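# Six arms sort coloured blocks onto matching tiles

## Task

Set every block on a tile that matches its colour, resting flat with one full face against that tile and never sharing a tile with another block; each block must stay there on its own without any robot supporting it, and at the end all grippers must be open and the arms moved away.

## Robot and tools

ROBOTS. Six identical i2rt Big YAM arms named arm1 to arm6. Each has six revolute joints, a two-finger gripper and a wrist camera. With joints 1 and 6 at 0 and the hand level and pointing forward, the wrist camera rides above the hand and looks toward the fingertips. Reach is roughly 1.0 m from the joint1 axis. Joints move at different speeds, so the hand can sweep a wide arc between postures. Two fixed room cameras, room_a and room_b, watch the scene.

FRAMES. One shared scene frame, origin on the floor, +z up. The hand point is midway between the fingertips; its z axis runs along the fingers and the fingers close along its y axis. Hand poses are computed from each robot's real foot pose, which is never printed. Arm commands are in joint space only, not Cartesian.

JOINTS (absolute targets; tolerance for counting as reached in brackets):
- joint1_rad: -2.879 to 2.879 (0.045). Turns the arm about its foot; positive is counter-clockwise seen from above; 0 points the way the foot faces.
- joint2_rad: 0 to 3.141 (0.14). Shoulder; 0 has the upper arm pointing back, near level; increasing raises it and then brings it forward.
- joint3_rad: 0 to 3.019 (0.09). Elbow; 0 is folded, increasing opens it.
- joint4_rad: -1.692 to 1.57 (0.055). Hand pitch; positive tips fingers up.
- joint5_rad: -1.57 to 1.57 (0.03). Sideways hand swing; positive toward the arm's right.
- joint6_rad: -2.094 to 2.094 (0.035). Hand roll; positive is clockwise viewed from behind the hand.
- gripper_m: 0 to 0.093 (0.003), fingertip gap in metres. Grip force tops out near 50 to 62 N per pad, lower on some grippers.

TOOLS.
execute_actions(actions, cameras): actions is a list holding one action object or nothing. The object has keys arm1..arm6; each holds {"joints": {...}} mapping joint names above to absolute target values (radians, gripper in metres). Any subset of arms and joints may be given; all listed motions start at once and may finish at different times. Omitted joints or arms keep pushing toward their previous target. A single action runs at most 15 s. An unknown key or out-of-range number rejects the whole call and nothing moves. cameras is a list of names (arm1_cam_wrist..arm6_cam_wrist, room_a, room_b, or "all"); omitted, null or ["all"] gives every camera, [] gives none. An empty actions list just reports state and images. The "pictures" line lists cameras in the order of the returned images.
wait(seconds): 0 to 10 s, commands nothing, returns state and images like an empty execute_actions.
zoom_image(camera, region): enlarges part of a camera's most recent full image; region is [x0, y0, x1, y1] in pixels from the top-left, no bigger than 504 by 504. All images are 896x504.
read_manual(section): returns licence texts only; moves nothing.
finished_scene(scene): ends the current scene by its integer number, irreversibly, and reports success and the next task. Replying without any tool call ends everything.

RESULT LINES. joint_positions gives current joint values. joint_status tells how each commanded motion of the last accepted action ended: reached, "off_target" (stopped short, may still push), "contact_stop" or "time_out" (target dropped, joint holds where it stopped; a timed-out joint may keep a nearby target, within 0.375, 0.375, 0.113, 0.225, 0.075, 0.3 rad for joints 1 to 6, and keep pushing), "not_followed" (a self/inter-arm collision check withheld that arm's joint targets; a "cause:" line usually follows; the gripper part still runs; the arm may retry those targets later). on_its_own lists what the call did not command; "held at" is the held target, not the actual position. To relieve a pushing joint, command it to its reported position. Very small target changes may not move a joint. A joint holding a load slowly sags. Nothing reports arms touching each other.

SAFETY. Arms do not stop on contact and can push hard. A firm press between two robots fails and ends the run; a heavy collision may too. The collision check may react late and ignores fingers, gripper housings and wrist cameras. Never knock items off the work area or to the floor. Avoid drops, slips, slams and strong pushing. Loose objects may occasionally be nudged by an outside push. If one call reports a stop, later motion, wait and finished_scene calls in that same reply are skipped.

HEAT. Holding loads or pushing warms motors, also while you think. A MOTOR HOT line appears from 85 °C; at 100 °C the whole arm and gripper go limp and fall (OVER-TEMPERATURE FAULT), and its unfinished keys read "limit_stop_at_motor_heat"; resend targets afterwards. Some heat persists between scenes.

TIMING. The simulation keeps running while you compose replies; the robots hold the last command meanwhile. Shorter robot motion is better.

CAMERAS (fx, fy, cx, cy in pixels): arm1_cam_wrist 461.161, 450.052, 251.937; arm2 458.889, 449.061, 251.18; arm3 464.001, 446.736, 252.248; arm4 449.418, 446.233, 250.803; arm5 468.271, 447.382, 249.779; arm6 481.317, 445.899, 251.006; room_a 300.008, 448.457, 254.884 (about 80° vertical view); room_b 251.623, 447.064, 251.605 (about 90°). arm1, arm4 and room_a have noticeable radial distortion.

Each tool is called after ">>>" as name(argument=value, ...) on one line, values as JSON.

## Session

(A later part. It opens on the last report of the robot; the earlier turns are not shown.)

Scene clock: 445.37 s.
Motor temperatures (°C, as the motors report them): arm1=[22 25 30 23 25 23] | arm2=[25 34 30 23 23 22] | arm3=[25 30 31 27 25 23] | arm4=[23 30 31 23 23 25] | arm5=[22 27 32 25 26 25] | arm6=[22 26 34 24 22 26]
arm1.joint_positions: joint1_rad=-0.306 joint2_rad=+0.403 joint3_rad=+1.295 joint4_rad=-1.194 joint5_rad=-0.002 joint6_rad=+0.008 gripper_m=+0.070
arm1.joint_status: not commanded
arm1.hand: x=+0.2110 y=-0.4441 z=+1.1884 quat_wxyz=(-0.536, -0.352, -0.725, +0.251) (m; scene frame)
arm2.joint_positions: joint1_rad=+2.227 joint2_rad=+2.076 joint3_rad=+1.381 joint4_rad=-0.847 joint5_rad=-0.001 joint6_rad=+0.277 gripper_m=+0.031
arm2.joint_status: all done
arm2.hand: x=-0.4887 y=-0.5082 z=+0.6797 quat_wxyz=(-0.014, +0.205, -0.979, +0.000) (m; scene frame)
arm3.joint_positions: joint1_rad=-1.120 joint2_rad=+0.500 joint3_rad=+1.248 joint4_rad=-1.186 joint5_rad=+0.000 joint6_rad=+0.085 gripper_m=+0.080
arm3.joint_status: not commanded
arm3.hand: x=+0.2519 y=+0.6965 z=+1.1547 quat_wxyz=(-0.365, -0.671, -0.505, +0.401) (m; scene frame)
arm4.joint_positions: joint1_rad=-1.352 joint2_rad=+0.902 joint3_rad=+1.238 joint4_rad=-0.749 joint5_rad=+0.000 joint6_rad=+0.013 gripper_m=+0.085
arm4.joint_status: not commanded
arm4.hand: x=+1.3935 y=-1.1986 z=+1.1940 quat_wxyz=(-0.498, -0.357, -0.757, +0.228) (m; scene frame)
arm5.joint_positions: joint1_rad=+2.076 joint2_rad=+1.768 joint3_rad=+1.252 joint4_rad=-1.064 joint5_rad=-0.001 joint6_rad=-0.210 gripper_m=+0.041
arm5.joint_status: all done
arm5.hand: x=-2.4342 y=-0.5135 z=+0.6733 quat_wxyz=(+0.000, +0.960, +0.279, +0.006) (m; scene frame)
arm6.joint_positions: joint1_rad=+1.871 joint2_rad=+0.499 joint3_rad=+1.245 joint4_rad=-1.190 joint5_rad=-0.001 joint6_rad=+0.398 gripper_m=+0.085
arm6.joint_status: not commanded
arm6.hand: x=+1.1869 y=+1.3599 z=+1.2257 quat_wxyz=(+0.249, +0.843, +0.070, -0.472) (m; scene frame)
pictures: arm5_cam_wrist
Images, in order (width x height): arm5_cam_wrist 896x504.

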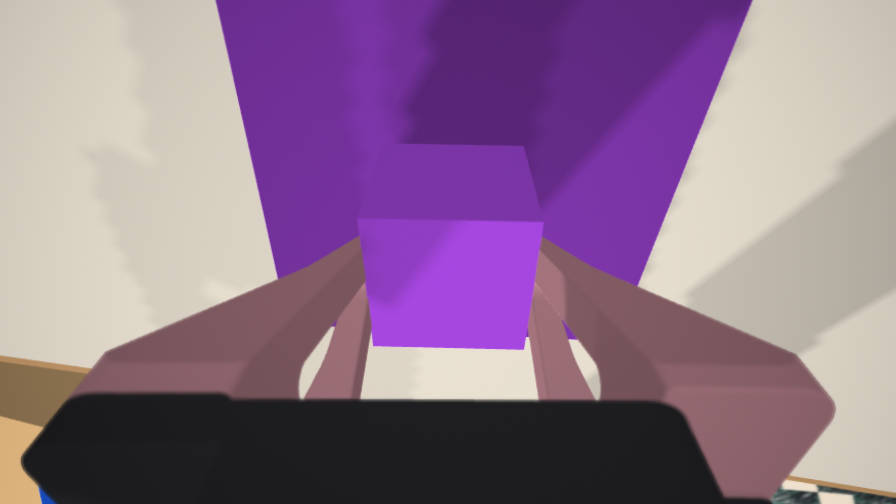

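>>> execute_actions(actions=[], cameras=["arm5_cam_wrist","arm2_cam_wrist","room_a","room_b"])

>>> execute_actions(actions=[{"arm5":{"joints":{"gripper_m":0.085}},"arm2":{"joints":{"joint1_rad":-1.975,"joint6_rad":-0.59}}}], cameras=["arm5_cam_wrist","arm2_cam_wrist"])

>>> execute_actions(actions=[{"arm5":{"joints":{"joint2_rad":1.666,"joint3_rad":1.47,"joint4_rad":-1.36}},"arm2":{"joints":{"joint2_rad":2.52,"joint3_rad":1.548,"joint4_rad":-0.54}}}], cameras=["arm5_cam_wrist","arm2_cam_wrist"])

Scene clock: 467.87 s.
Motor temperatures (°C, as the motors report them): arm1=[22 25 30 23 25 23] | arm2=[25 33 31 23 23 22] | arm3=[25 30 31 27 25 23] | arm4=[23 30 32 23 23 25] | arm5=[22 27 31 25 26 25] | arm6=[22 26 34 24 22 26]
arm1.joint_positions: joint1_rad=-0.306 joint2_rad=+0.403 joint3_rad=+1.295 joint4_rad=-1.194 joint5_rad=-0.002 joint6_rad=+0.008 gripper_m=+0.070
arm1.joint_status: not commanded
arm1.hand: x=+0.2110 y=-0.4441 z=+1.1884 quat_wxyz=(-0.536, -0.352, -0.725, +0.251) (m; scene frame)
arm2.joint_positions: joint1_rad=+2.227 joint2_rad=+2.076 joint3_rad=+1.381 joint4_rad=-0.847 joint5_rad=-0.001 joint6_rad=+0.277 gripper_m=+0.031
arm2.joint_status: all done
arm2.hand: x=-0.4887 y=-0.5082 z=+0.6797 quat_wxyz=(-0.014, +0.205, -0.979, +0.000) (m; scene frame)
arm3.joint_positions: joint1_rad=-1.120 joint2_rad=+0.500 joint3_rad=+1.248 joint4_rad=-1.186 joint5_rad=+0.000 joint6_rad=+0.085 gripper_m=+0.080
arm3.joint_status: not commanded
arm3.hand: x=+0.2519 y=+0.6965 z=+1.1547 quat_wxyz=(-0.365, -0.671, -0.505, +0.401) (m; scene frame)
arm4.joint_positions: joint1_rad=-1.352 joint2_rad=+0.902 joint3_rad=+1.238 joint4_rad=-0.749 joint5_rad=+0.000 joint6_rad=+0.013 gripper_m=+0.085
arm4.joint_status: not commanded
arm4.hand: x=+1.3935 y=-1.1986 z=+1.1940 quat_wxyz=(-0.498, -0.357, -0.757, +0.228) (m; scene frame)
arm5.joint_positions: joint1_rad=+2.076 joint2_rad=+1.768 joint3_rad=+1.252 joint4_rad=-1.064 joint5_rad=-0.001 joint6_rad=-0.210 gripper_m=+0.041
arm5.joint_status: all done
arm5.hand: x=-2.4342 y=-0.5135 z=+0.6733 quat_wxyz=(+0.000, +0.960, +0.279, +0.006) (m; scene frame)
arm6.joint_positions: joint1_rad=+1.871 joint2_rad=+0.499 joint3_rad=+1.245 joint4_rad=-1.190 joint5_rad=-0.001 joint6_rad=+0.398 gripper_m=+0.085
arm6.joint_status: not commanded
arm6.hand: x=+1.1869 y=+1.3599 z=+1.2257 quat_wxyz=(+0.249, +0.843, +0.070, -0.472) (m; scene frame)
pictures: arm2_cam_wrist, arm5_cam_wrist, room_a, room_b
Images, in order (width x height): arm2_cam_wrist 896x504, arm5_cam_wrist 896x504, room_a 896x504, room_b 896x504.

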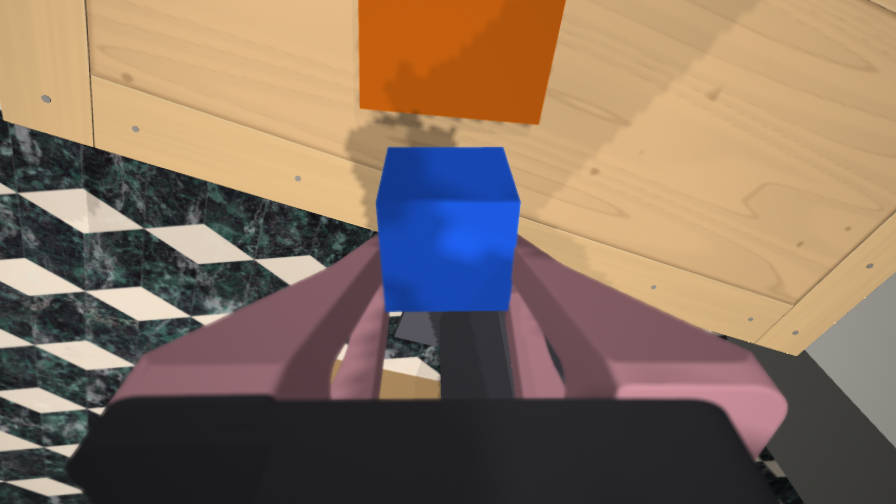

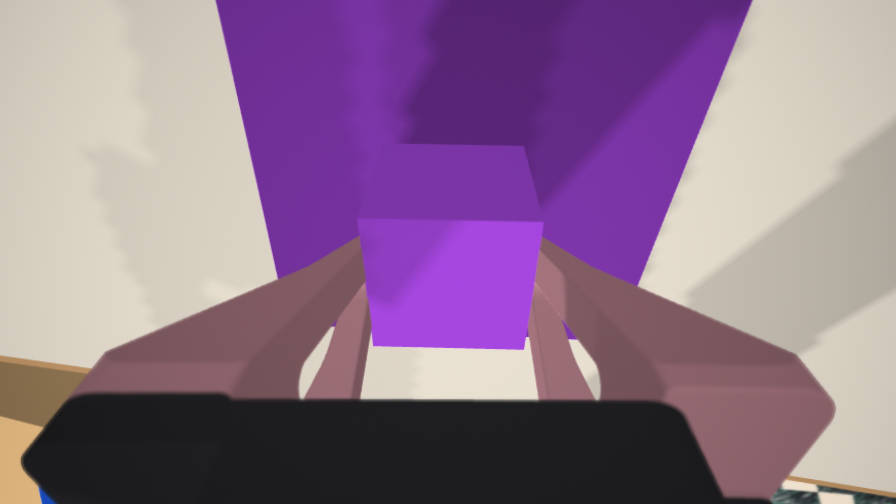

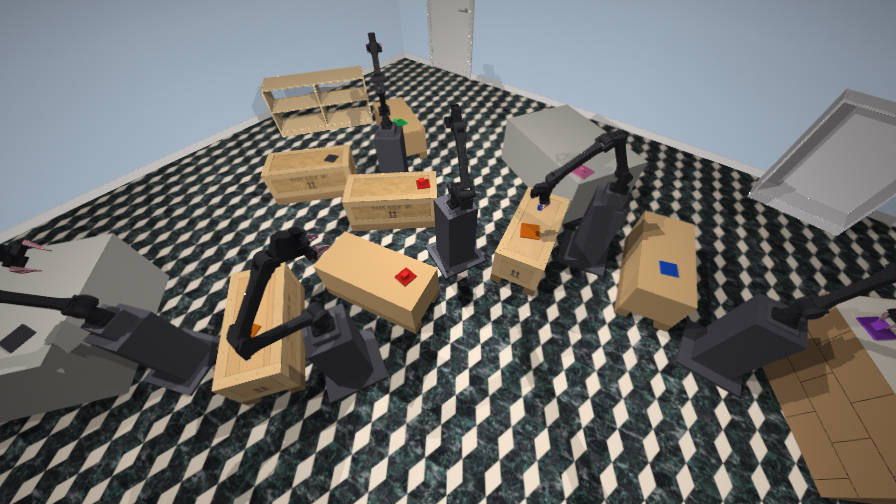

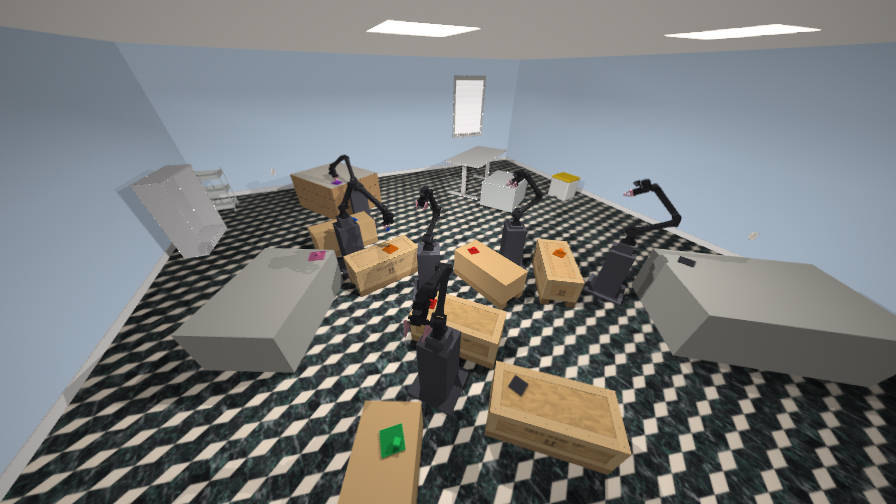

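Scene clock: 471.07 s.
Motor temperatures (°C, as the motors report them): arm1=[22 25 30 23 25 23] | arm2=[25 33 31 23 23 22] | arm3=[25 30 31 27 25 23] | arm4=[23 30 32 23 23 25] | arm5=[22 27 31 25 26 25] | arm6=[22 26 34 24 22 26]
arm1.joint_positions: joint1_rad=-0.306 joint2_rad=+0.403 joint3_rad=+1.295 joint4_rad=-1.194 joint5_rad=-0.002 joint6_rad=+0.008 gripper_m=+0.070
arm1.joint_status: not commanded
arm1.hand: x=+0.2110 y=-0.4441 z=+1.1884 quat_wxyz=(-0.536, -0.352, -0.725, +0.251) (m; scene frame)
arm2.joint_positions: joint1_rad=-1.983 joint2_rad=+2.076 joint3_rad=+1.381 joint4_rad=-0.847 joint5_rad=+0.002 joint6_rad=-0.576 gripper_m=+0.031
arm2.joint_status: all done
arm2.hand: x=-1.4496 y=-0.6585 z=+0.6760 quat_wxyz=(+0.001, -0.995, -0.099, +0.010) (m; scene frame)
arm3.joint_positions: joint1_rad=-1.120 joint2_rad=+0.500 joint3_rad=+1.248 joint4_rad=-1.186 joint5_rad=+0.000 joint6_rad=+0.085 gripper_m=+0.080
arm3.joint_status: not commanded
arm3.hand: x=+0.2519 y=+0.6965 z=+1.1547 quat_wxyz=(-0.365, -0.671, -0.505, +0.401) (m; scene frame)
arm4.joint_positions: joint1_rad=-1.352 joint2_rad=+0.902 joint3_rad=+1.238 joint4_rad=-0.749 joint5_rad=+0.000 joint6_rad=+0.013 gripper_m=+0.085
arm4.joint_status: not commanded
arm4.hand: x=+1.3935 y=-1.1986 z=+1.1940 quat_wxyz=(-0.498, -0.357, -0.757, +0.228) (m; scene frame)
arm5.joint_positions: joint1_rad=+2.076 joint2_rad=+1.768 joint3_rad=+1.252 joint4_rad=-1.064 joint5_rad=-0.001 joint6_rad=-0.210 gripper_m=+0.085
arm5.joint_status: all done
arm5.hand: x=-2.4342 y=-0.5135 z=+0.6733 quat_wxyz=(+0.000, +0.960, +0.279, +0.006) (m; scene frame)
arm6.joint_positions: joint1_rad=+1.871 joint2_rad=+0.499 joint3_rad=+1.245 joint4_rad=-1.190 joint5_rad=-0.001 joint6_rad=+0.398 gripper_m=+0.085
arm6.joint_status: not commanded
arm6.hand: x=+1.1869 y=+1.3599 z=+1.2257 quat_wxyz=(+0.249, +0.843, +0.070, -0.472) (m; scene frame)
pictures: arm2_cam_wrist, arm5_cam_wrist
Images, in order (width x height): arm2_cam_wrist 896x504, arm5_cam_wrist 896x504.

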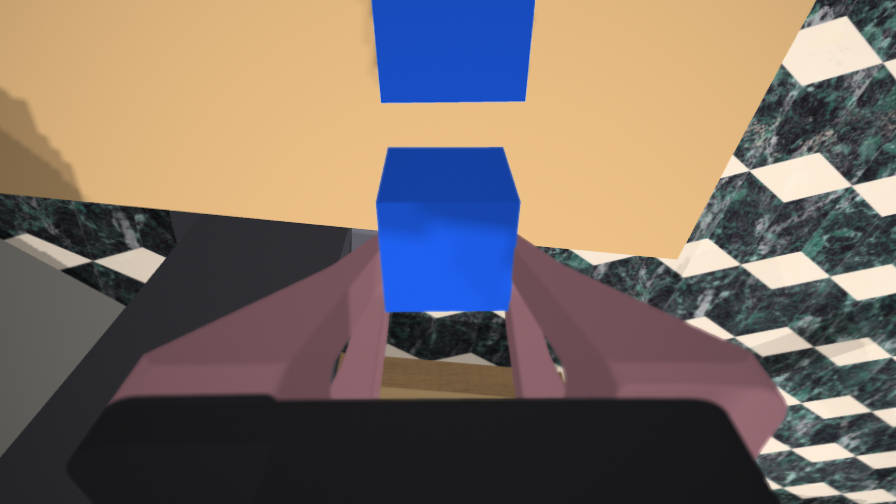

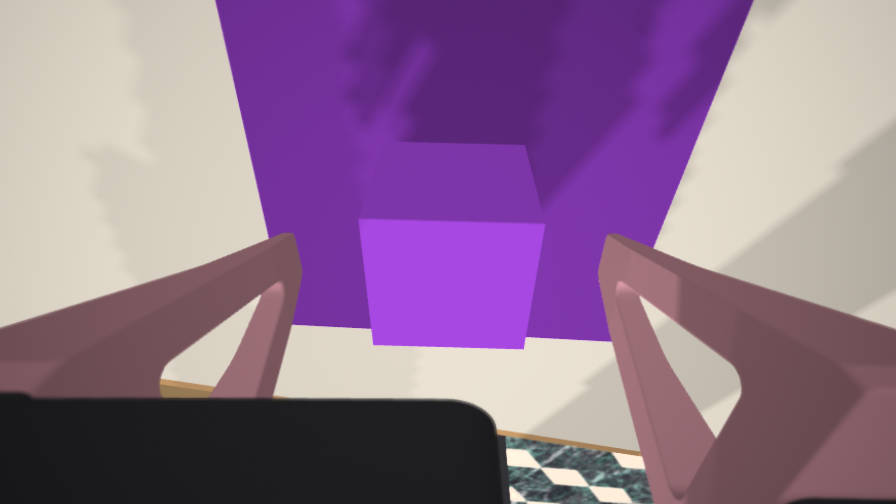

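Scene clock: 472.50 s.
Motor temperatures (°C, as the motors report them): arm1=[22 25 30 23 25 23] | arm2=[25 33 31 23 23 22] | arm3=[25 30 31 27 25 23] | arm4=[23 30 32 23 23 25] | arm5=[22 27 32 25 26 25] | arm6=[22 26 34 24 22 26]
arm1.joint_positions: joint1_rad=-0.306 joint2_rad=+0.403 joint3_rad=+1.295 joint4_rad=-1.194 joint5_rad=-0.002 joint6_rad=+0.008 gripper_m=+0.070
arm1.joint_status: not commanded
arm1.hand: x=+0.2110 y=-0.4441 z=+1.1884 quat_wxyz=(-0.536, -0.352, -0.725, +0.251) (m; scene frame)
arm2.joint_positions: joint1_rad=-1.983 joint2_rad=+2.535 joint3_rad=+1.527 joint4_rad=-0.554 joint5_rad=+0.002 joint6_rad=-0.577 gripper_m=+0.031
arm2.joint_status: all done
arm2.hand: x=-1.4599 y=-0.6568 z=+0.4585 quat_wxyz=(-0.004, -0.995, -0.099, +0.001) (m; scene frame)
arm3.joint_positions: joint1_rad=-1.120 joint2_rad=+0.500 joint3_rad=+1.248 joint4_rad=-1.186 joint5_rad=+0.000 joint6_rad=+0.085 gripper_m=+0.080
arm3.joint_status: not commanded
arm3.hand: x=+0.2519 y=+0.6965 z=+1.1547 quat_wxyz=(-0.365, -0.671, -0.505, +0.401) (m; scene frame)
arm4.joint_positions: joint1_rad=-1.352 joint2_rad=+0.902 joint3_rad=+1.238 joint4_rad=-0.749 joint5_rad=+0.000 joint6_rad=+0.013 gripper_m=+0.085
arm4.joint_status: not commanded
arm4.hand: x=+1.3935 y=-1.1986 z=+1.1940 quat_wxyz=(-0.498, -0.357, -0.757, +0.228) (m; scene frame)
arm5.joint_positions: joint1_rad=+2.076 joint2_rad=+1.651 joint3_rad=+1.440 joint4_rad=-1.352 joint5_rad=-0.001 joint6_rad=-0.210 gripper_m=+0.085
arm5.joint_status: all done
arm5.hand: x=-2.4372 y=-0.5145 z=+0.7958 quat_wxyz=(+0.001, +0.960, +0.279, -0.002) (m; scene frame)
arm6.joint_positions: joint1_rad=+1.871 joint2_rad=+0.499 joint3_rad=+1.245 joint4_rad=-1.190 joint5_rad=-0.001 joint6_rad=+0.398 gripper_m=+0.085
arm6.joint_status: not commanded
arm6.hand: x=+1.1869 y=+1.3599 z=+1.2257 quat_wxyz=(+0.249, +0.843, +0.070, -0.472) (m; scene frame)
pictures: arm2_cam_wrist, arm5_cam_wrist
Images, in order (width x height): arm2_cam_wrist 896x504, arm5_cam_wrist 896x504.

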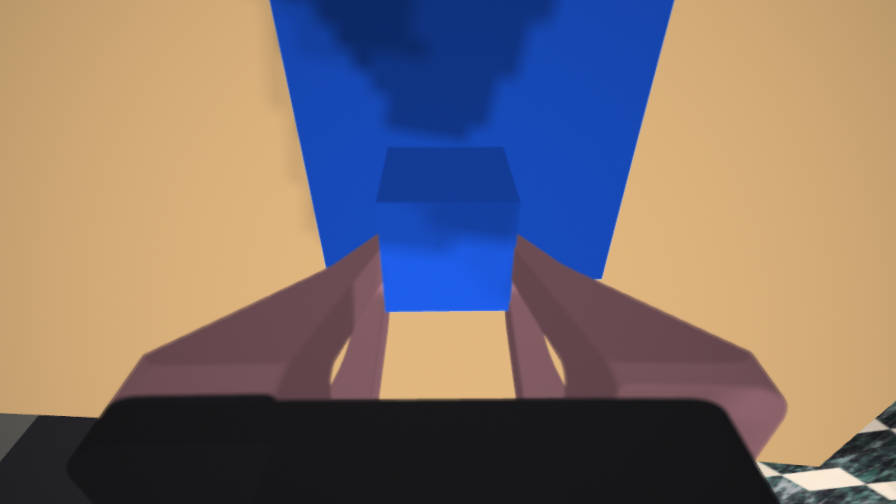

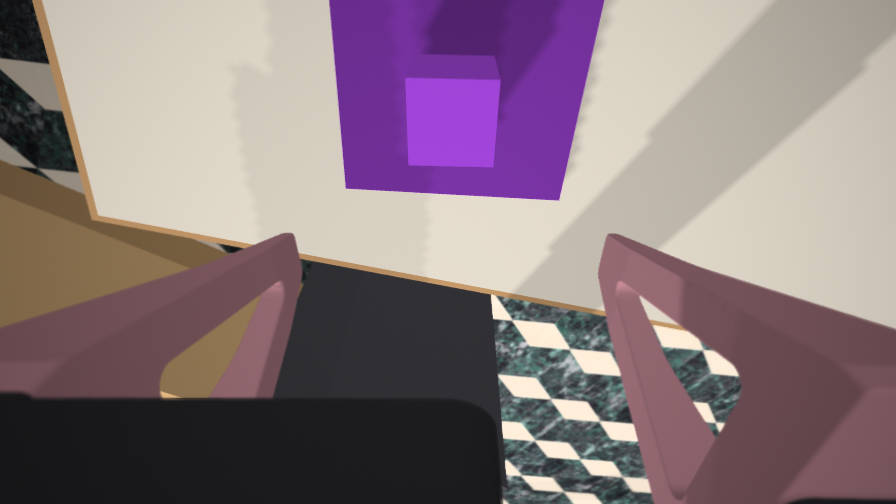

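>>> execute_actions(actions=[{"arm5":{"joints":{"joint2_rad":0.9}},"arm2":{"joints":{"joint2_rad":2.61,"joint3_rad":1.59,"joint4_rad":-0.53}}}], cameras=["arm2_cam_wrist"])

Scene clock: 479.50 s.
Motor temperatures (°C, as the motors report them): arm1=[22 25 30 23 25 23] | arm2=[25 33 30 23 23 22] | arm3=[25 30 31 27 25 23] | arm4=[23 30 32 23 23 25] | arm5=[22 27 33 25 26 25] | arm6=[22 26 34 24 22 26]
arm1.joint_positions: joint1_rad=-0.306 joint2_rad=+0.403 joint3_rad=+1.295 joint4_rad=-1.194 joint5_rad=-0.002 joint6_rad=+0.008 gripper_m=+0.070
arm1.joint_status: not commanded
arm1.hand: x=+0.2110 y=-0.4441 z=+1.1884 quat_wxyz=(-0.536, -0.352, -0.725, +0.251) (m; scene frame)
arm2.joint_positions: joint1_rad=-1.983 joint2_rad=+2.599 joint3_rad=+1.571 joint4_rad=-0.540 joint5_rad=+0.002 joint6_rad=-0.577 gripper_m=+0.031
arm2.joint_status: all done
arm2.hand: x=-1.4611 y=-0.6566 z=+0.4320 quat_wxyz=(-0.005, -0.995, -0.099, -0.001) (m; scene frame)
arm3.joint_positions: joint1_rad=-1.120 joint2_rad=+0.500 joint3_rad=+1.248 joint4_rad=-1.186 joint5_rad=+0.000 joint6_rad=+0.085 gripper_m=+0.080
arm3.joint_status: not commanded
arm3.hand: x=+0.2519 y=+0.6965 z=+1.1547 quat_wxyz=(-0.365, -0.671, -0.505, +0.401) (m; scene frame)
arm4.joint_positions: joint1_rad=-1.352 joint2_rad=+0.902 joint3_rad=+1.238 joint4_rad=-0.749 joint5_rad=+0.000 joint6_rad=+0.013 gripper_m=+0.085
arm4.joint_status: not commanded
arm4.hand: x=+1.3935 y=-1.1986 z=+1.1940 quat_wxyz=(-0.498, -0.357, -0.757, +0.228) (m; scene frame)
arm5.joint_positions: joint1_rad=+2.076 joint2_rad=+0.897 joint3_rad=+1.452 joint4_rad=-1.353 joint5_rad=-0.001 joint6_rad=-0.210 gripper_m=+0.085
arm5.joint_status: all done
arm5.hand: x=-2.2879 y=-0.4588 z=+1.1138 quat_wxyz=(+0.028, +0.890, +0.259, -0.374) (m; scene frame)
arm6.joint_positions: joint1_rad=+1.871 joint2_rad=+0.499 joint3_rad=+1.245 joint4_rad=-1.190 joint5_rad=-0.001 joint6_rad=+0.398 gripper_m=+0.085
arm6.joint_status: not commanded
arm6.hand: x=+1.1869 y=+1.3599 z=+1.2257 quat_wxyz=(+0.249, +0.843, +0.070, -0.472) (m; scene frame)
pictures: arm2_cam_wrist
Images, in order (width x height): arm2_cam_wrist 896x504.

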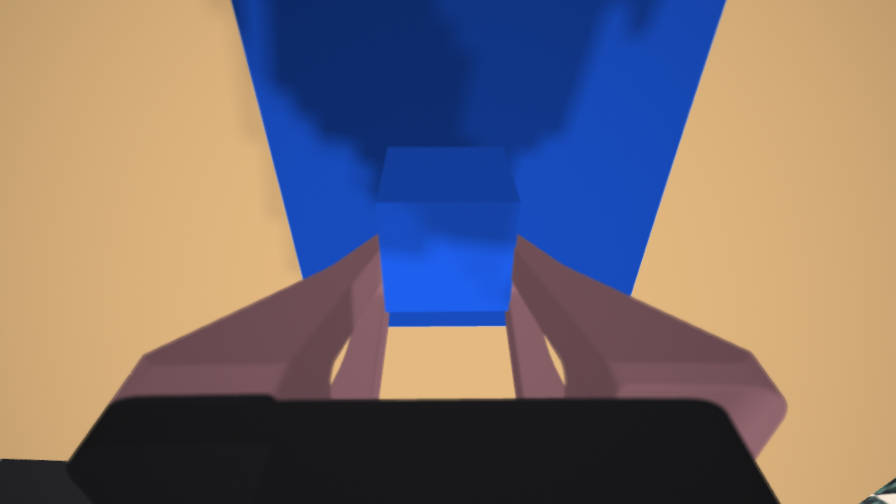

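>>> execute_actions(actions=[{"arm2":{"joints":{"joint2_rad":2.63}}}], cameras=["arm2_cam_wrist","room_a"])

>>> zoom_image(camera="room_a", region=[620,220,720,300])

Scene clock: 488.30 s.
Motor temperatures (°C, as the motors report them): arm1=[22 25 30 23 25 23] | arm2=[25 33 30 23 23 22] | arm3=[25 30 31 27 25 23] | arm4=[23 30 32 23 23 25] | arm5=[22 26 33 25 26 25] | arm6=[22 26 34 24 22 26]
arm1.joint_positions: joint1_rad=-0.306 joint2_rad=+0.403 joint3_rad=+1.295 joint4_rad=-1.194 joint5_rad=-0.002 joint6_rad=+0.008 gripper_m=+0.070
arm1.joint_status: not commanded
arm1.hand: x=+0.2110 y=-0.4441 z=+1.1884 quat_wxyz=(-0.536, -0.352, -0.725, +0.251) (m; scene frame)
arm2.joint_positions: joint1_rad=-1.983 joint2_rad=+2.603 joint3_rad=+1.571 joint4_rad=-0.540 joint5_rad=+0.001 joint6_rad=-0.577 gripper_m=+0.031
arm2.joint_status: all done
arm2.hand: x=-1.4596 y=-0.6574 z=+0.4297 quat_wxyz=(-0.007, -0.995, -0.099, -0.003) (m; scene frame)
arm3.joint_positions: joint1_rad=-1.120 joint2_rad=+0.500 joint3_rad=+1.248 joint4_rad=-1.186 joint5_rad=+0.000 joint6_rad=+0.085 gripper_m=+0.080
arm3.joint_status: not commanded
arm3.hand: x=+0.2519 y=+0.6965 z=+1.1547 quat_wxyz=(-0.365, -0.671, -0.505, +0.401) (m; scene frame)
arm4.joint_positions: joint1_rad=-1.352 joint2_rad=+0.902 joint3_rad=+1.238 joint4_rad=-0.749 joint5_rad=+0.000 joint6_rad=+0.013 gripper_m=+0.085
arm4.joint_status: not commanded
arm4.hand: x=+1.3935 y=-1.1986 z=+1.1940 quat_wxyz=(-0.498, -0.357, -0.757, +0.228) (m; scene frame)
arm5.joint_positions: joint1_rad=+2.076 joint2_rad=+0.897 joint3_rad=+1.452 joint4_rad=-1.353 joint5_rad=-0.001 joint6_rad=-0.210 gripper_m=+0.085
arm5.joint_status: not commanded
arm5.hand: x=-2.2879 y=-0.4588 z=+1.1138 quat_wxyz=(+0.028, +0.890, +0.259, -0.374) (m; scene frame)
arm6.joint_positions: joint1_rad=+1.871 joint2_rad=+0.499 joint3_rad=+1.245 joint4_rad=-1.190 joint5_rad=-0.001 joint6_rad=+0.398 gripper_m=+0.085
arm6.joint_status: not commanded
arm6.hand: x=+1.1869 y=+1.3599 z=+1.2257 quat_wxyz=(+0.249, +0.843, +0.070, -0.472) (m; scene frame)
pictures: arm2_cam_wrist, room_a
Images, in order (width x height): arm2_cam_wrist 896x504, room_a 896x504.

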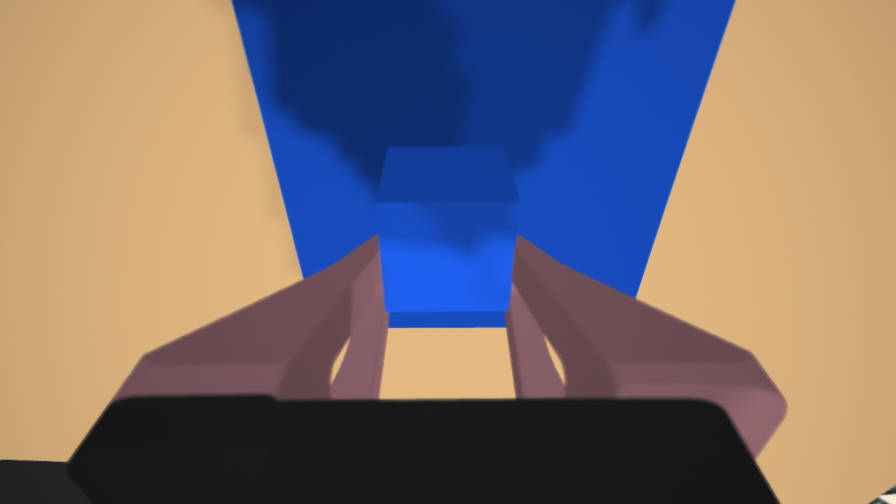

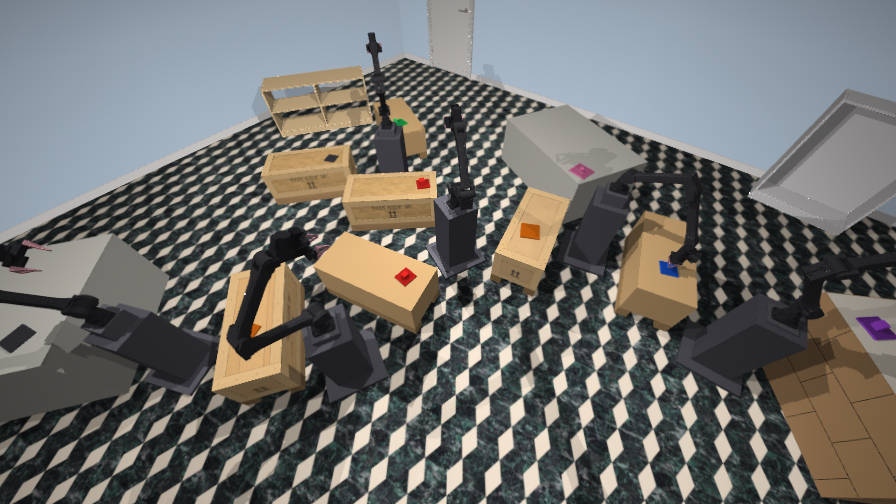

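Region (620, 220, 720, 300) of room_a's 896x504 image, scaled by 5.040, with more detail than that image has; it fills the top 403 rows of this view, and the rest is white.

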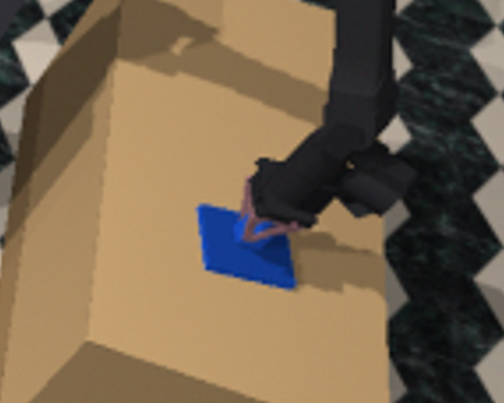

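Likely in contact. Release.

>>> execute_actions(actions=[{"arm2":{"joints":{"gripper_m":0.07,"joint2_rad":2.6}}}], cameras=["arm2_cam_wrist"])

>>> execute_actions(actions=[{"arm2":{"joints":{"joint2_rad":2.15,"joint3_rad":1.40,"joint4_rad":-0.8}}}])

Scene clock: 497.00 s.
Motor temperatures (°C, as the motors report them): arm1=[22 25 31 23 25 23] | arm2=[25 33 30 23 23 22] | arm3=[25 30 31 27 25 23] | arm4=[23 30 32 23 23 25] | arm5=[22 26 34 25 26 25] | arm6=[22 25 34 24 22 26]
arm1.joint_positions: joint1_rad=-0.306 joint2_rad=+0.403 joint3_rad=+1.295 joint4_rad=-1.194 joint5_rad=-0.002 joint6_rad=+0.008 gripper_m=+0.070
arm1.joint_status: not commanded
arm1.hand: x=+0.2110 y=-0.4441 z=+1.1884 quat_wxyz=(-0.536, -0.352, -0.725, +0.251) (m; scene frame)
arm2.joint_positions: joint1_rad=-1.983 joint2_rad=+2.603 joint3_rad=+1.571 joint4_rad=-0.540 joint5_rad=+0.002 joint6_rad=-0.577 gripper_m=+0.070
arm2.joint_status: all done
arm2.hand: x=-1.4596 y=-0.6573 z=+0.4297 quat_wxyz=(-0.006, -0.995, -0.100, -0.003) (m; scene frame)
arm3.joint_positions: joint1_rad=-1.120 joint2_rad=+0.500 joint3_rad=+1.248 joint4_rad=-1.186 joint5_rad=+0.000 joint6_rad=+0.085 gripper_m=+0.080
arm3.joint_status: not commanded
arm3.hand: x=+0.2519 y=+0.6965 z=+1.1547 quat_wxyz=(-0.365, -0.671, -0.505, +0.401) (m; scene frame)
arm4.joint_positions: joint1_rad=-1.352 joint2_rad=+0.902 joint3_rad=+1.238 joint4_rad=-0.749 joint5_rad=+0.000 joint6_rad=+0.013 gripper_m=+0.085
arm4.joint_status: not commanded
arm4.hand: x=+1.3935 y=-1.1986 z=+1.1940 quat_wxyz=(-0.498, -0.357, -0.757, +0.228) (m; scene frame)
arm5.joint_positions: joint1_rad=+2.076 joint2_rad=+0.897 joint3_rad=+1.452 joint4_rad=-1.353 joint5_rad=-0.001 joint6_rad=-0.210 gripper_m=+0.085
arm5.joint_status: not commanded
arm5.hand: x=-2.2879 y=-0.4588 z=+1.1138 quat_wxyz=(+0.028, +0.890, +0.259, -0.374) (m; scene frame)
arm6.joint_positions: joint1_rad=+1.871 joint2_rad=+0.499 joint3_rad=+1.245 joint4_rad=-1.190 joint5_rad=-0.001 joint6_rad=+0.398 gripper_m=+0.085
arm6.joint_status: not commanded
arm6.hand: x=+1.1869 y=+1.3599 z=+1.2257 quat_wxyz=(+0.249, +0.843, +0.070, -0.472) (m; scene frame)
pictures: arm2_cam_wrist
Images, in order (width x height): arm2_cam_wrist 896x504.

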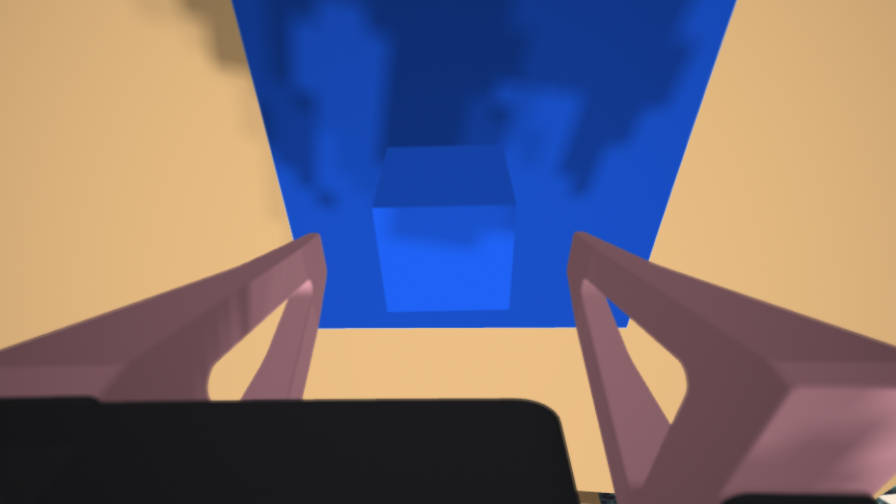

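Scene clock: 498.43 s.
Motor temperatures (°C, as the motors report them): arm1=[22 25 31 23 25 23] | arm2=[25 33 30 23 23 22] | arm3=[25 30 31 27 25 23] | arm4=[23 30 32 23 23 25] | arm5=[22 26 34 25 26 25] | arm6=[22 25 34 24 22 26]
arm1.joint_positions: joint1_rad=-0.306 joint2_rad=+0.403 joint3_rad=+1.295 joint4_rad=-1.194 joint5_rad=-0.002 joint6_rad=+0.008 gripper_m=+0.070
arm1.joint_status: not commanded
arm1.hand: x=+0.2110 y=-0.4441 z=+1.1884 quat_wxyz=(-0.536, -0.352, -0.725, +0.251) (m; scene frame)
arm2.joint_positions: joint1_rad=-1.983 joint2_rad=+2.134 joint3_rad=+1.393 joint4_rad=-0.786 joint5_rad=+0.002 joint6_rad=-0.577 gripper_m=+0.070
arm2.joint_status: all done
arm2.hand: x=-1.4575 y=-0.6558 z=+0.6481 quat_wxyz=(+0.004, -0.995, -0.099, +0.017) (m; scene frame)
arm3.joint_positions: joint1_rad=-1.120 joint2_rad=+0.500 joint3_rad=+1.248 joint4_rad=-1.186 joint5_rad=+0.000 joint6_rad=+0.085 gripper_m=+0.080
arm3.joint_status: not commanded
arm3.hand: x=+0.2519 y=+0.6965 z=+1.1547 quat_wxyz=(-0.365, -0.671, -0.505, +0.401) (m; scene frame)
arm4.joint_positions: joint1_rad=-1.352 joint2_rad=+0.902 joint3_rad=+1.238 joint4_rad=-0.749 joint5_rad=+0.000 joint6_rad=+0.013 gripper_m=+0.085
arm4.joint_status: not commanded
arm4.hand: x=+1.3935 y=-1.1986 z=+1.1940 quat_wxyz=(-0.498, -0.357, -0.757, +0.228) (m; scene frame)
arm5.joint_positions: joint1_rad=+2.076 joint2_rad=+0.897 joint3_rad=+1.452 joint4_rad=-1.353 joint5_rad=-0.001 joint6_rad=-0.210 gripper_m=+0.085
arm5.joint_status: not commanded
arm5.hand: x=-2.2879 y=-0.4588 z=+1.1138 quat_wxyz=(+0.028, +0.890, +0.259, -0.374) (m; scene frame)
arm6.joint_positions: joint1_rad=+1.871 joint2_rad=+0.499 joint3_rad=+1.245 joint4_rad=-1.190 joint5_rad=-0.001 joint6_rad=+0.398 gripper_m=+0.085
arm6.joint_status: not commanded
arm6.hand: x=+1.1869 y=+1.3599 z=+1.2257 quat_wxyz=(+0.249, +0.843, +0.070, -0.472) (m; scene frame)
pictures: arm1_cam_wrist, arm2_cam_wrist, arm3_cam_wrist, arm4_cam_wrist, arm5_cam_wrist, arm6_cam_wrist, room_a, room_b
Images, in order (width x height): arm1_cam_wrist 896x504, arm2_cam_wrist 896x504, arm3_cam_wrist 896x504, arm4_cam_wrist 896x504, arm5_cam_wrist 896x504, arm6_cam_wrist 896x504, room_a 896x504, room_b 896x504.

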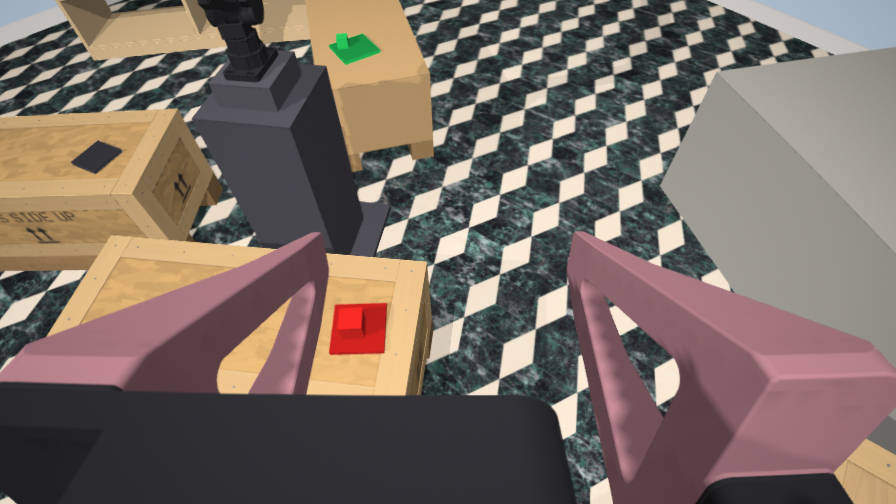

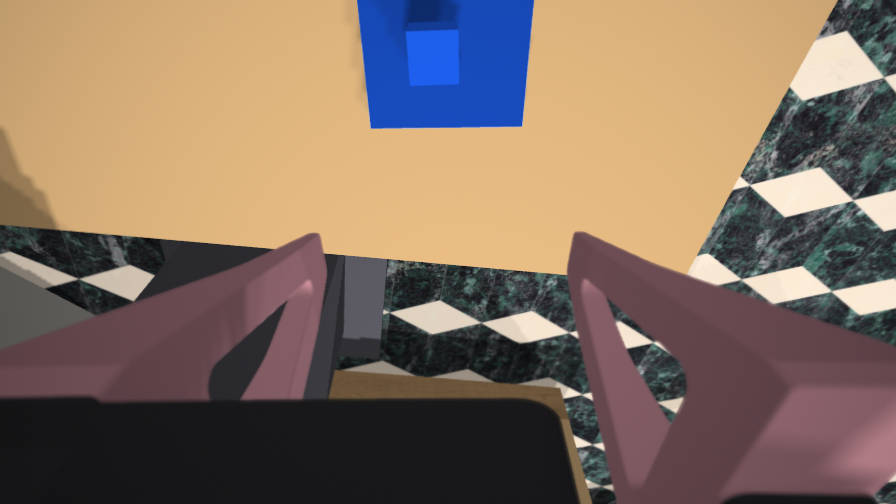

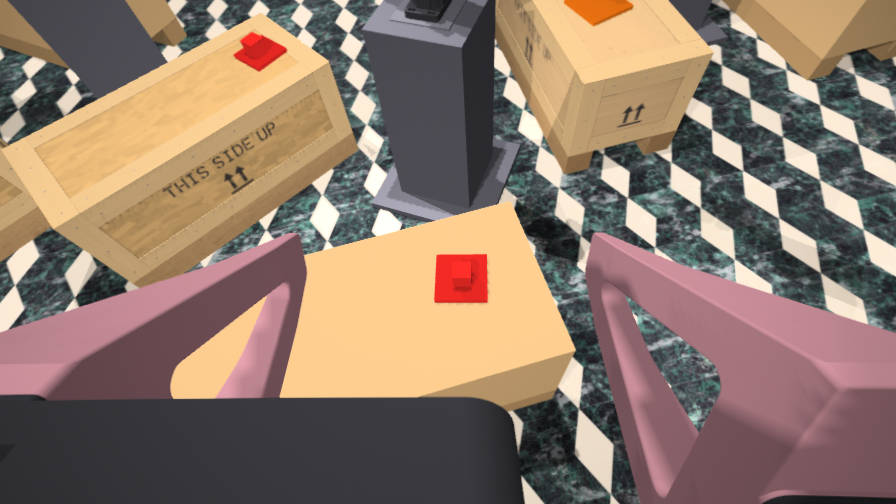

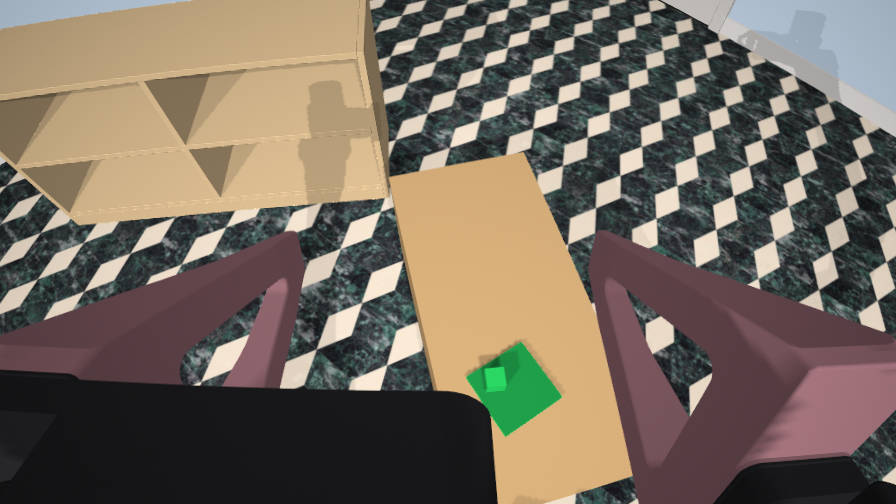

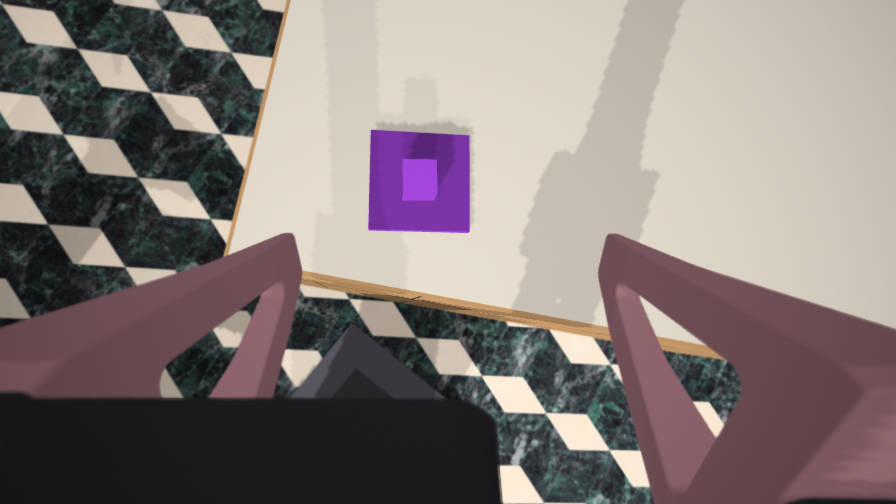

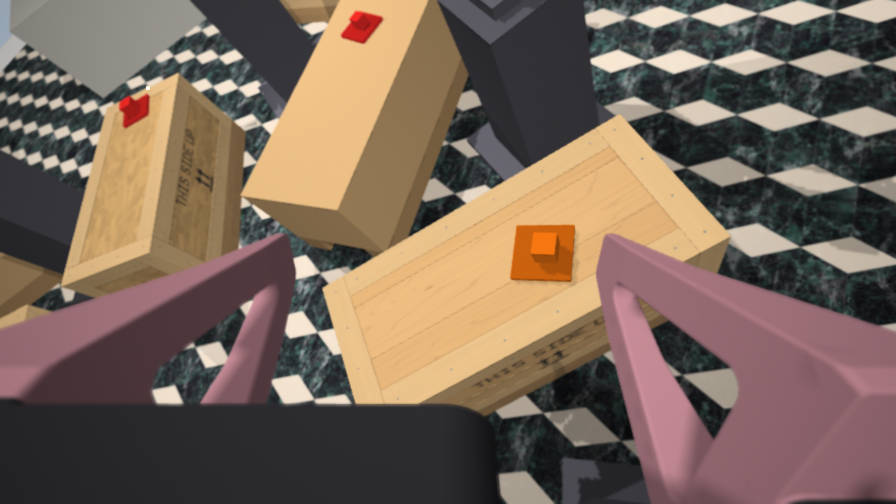

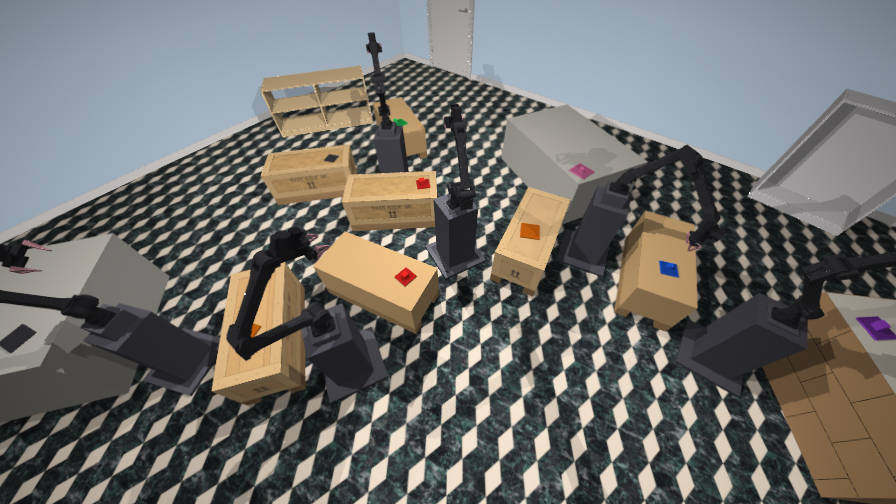

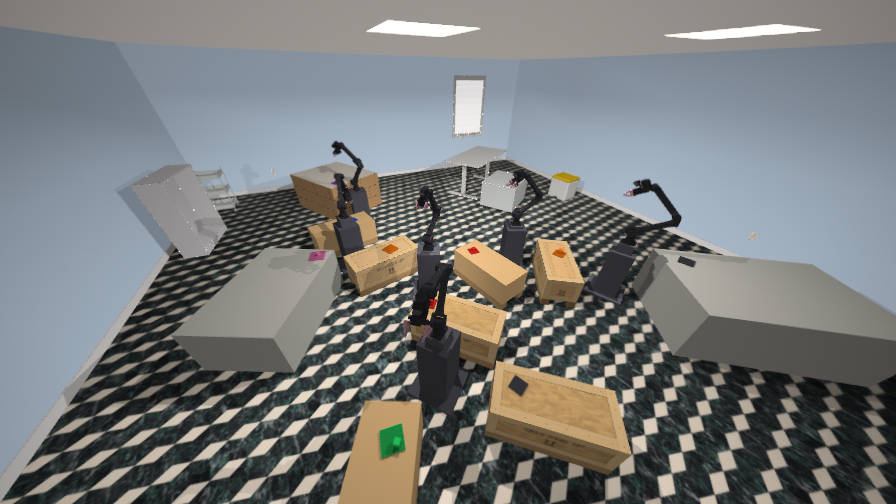

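Check green and pink.

>>> zoom_image(camera="arm4_cam_wrist", region=[450,330,580,445])

>>> zoom_image(camera="room_b", region=[365,415,425,470])

>>> zoom_image(camera="room_a", region=[555,150,615,195])

>>> zoom_image(camera="arm1_cam_wrist", region=[310,20,410,80])

Region (450, 330, 580, 445) of arm4_cam_wrist's 896x504 image, scaled by 3.877, with more detail than that image has; it fills the top 446 rows of this view, and the rest is white.

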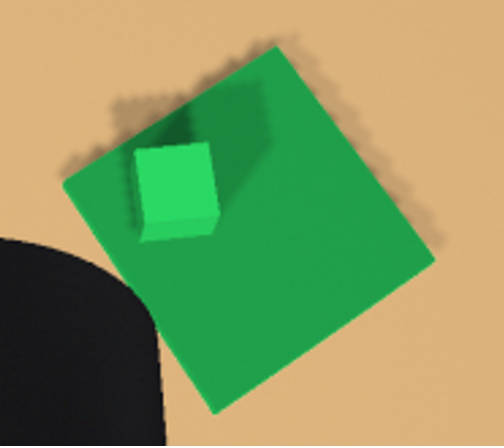

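Region (365, 415, 425, 470) of room_b's 896x504 image, scaled by 8.400, with more detail than that image has; it fills the top 462 rows of this view, and the rest is white.

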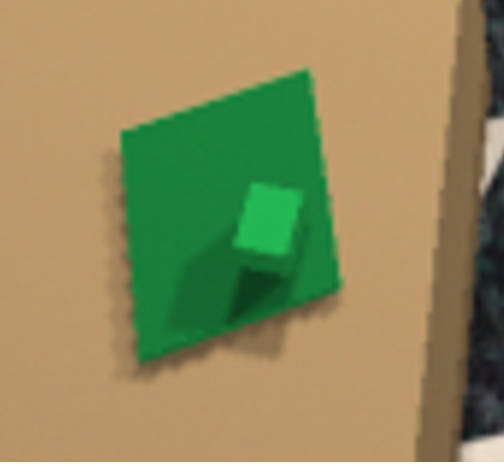

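Region (555, 150, 615, 195) of room_a's 896x504 image, scaled by 8.400, with more detail than that image has; it fills the top 378 rows of this view, and the rest is white.

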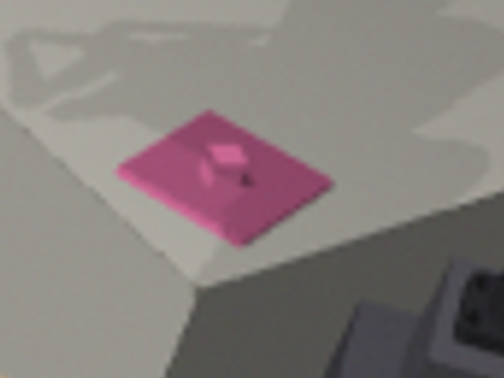

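Region (310, 20, 410, 80) of arm1_cam_wrist's 896x504 image, scaled by 5.040, with more detail than that image has; it fills the top 302 rows of this view, and the rest is white.

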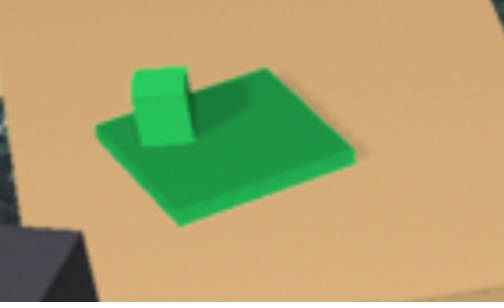

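>>> finished_scene(scene=1)

The scene is finished: the task was done.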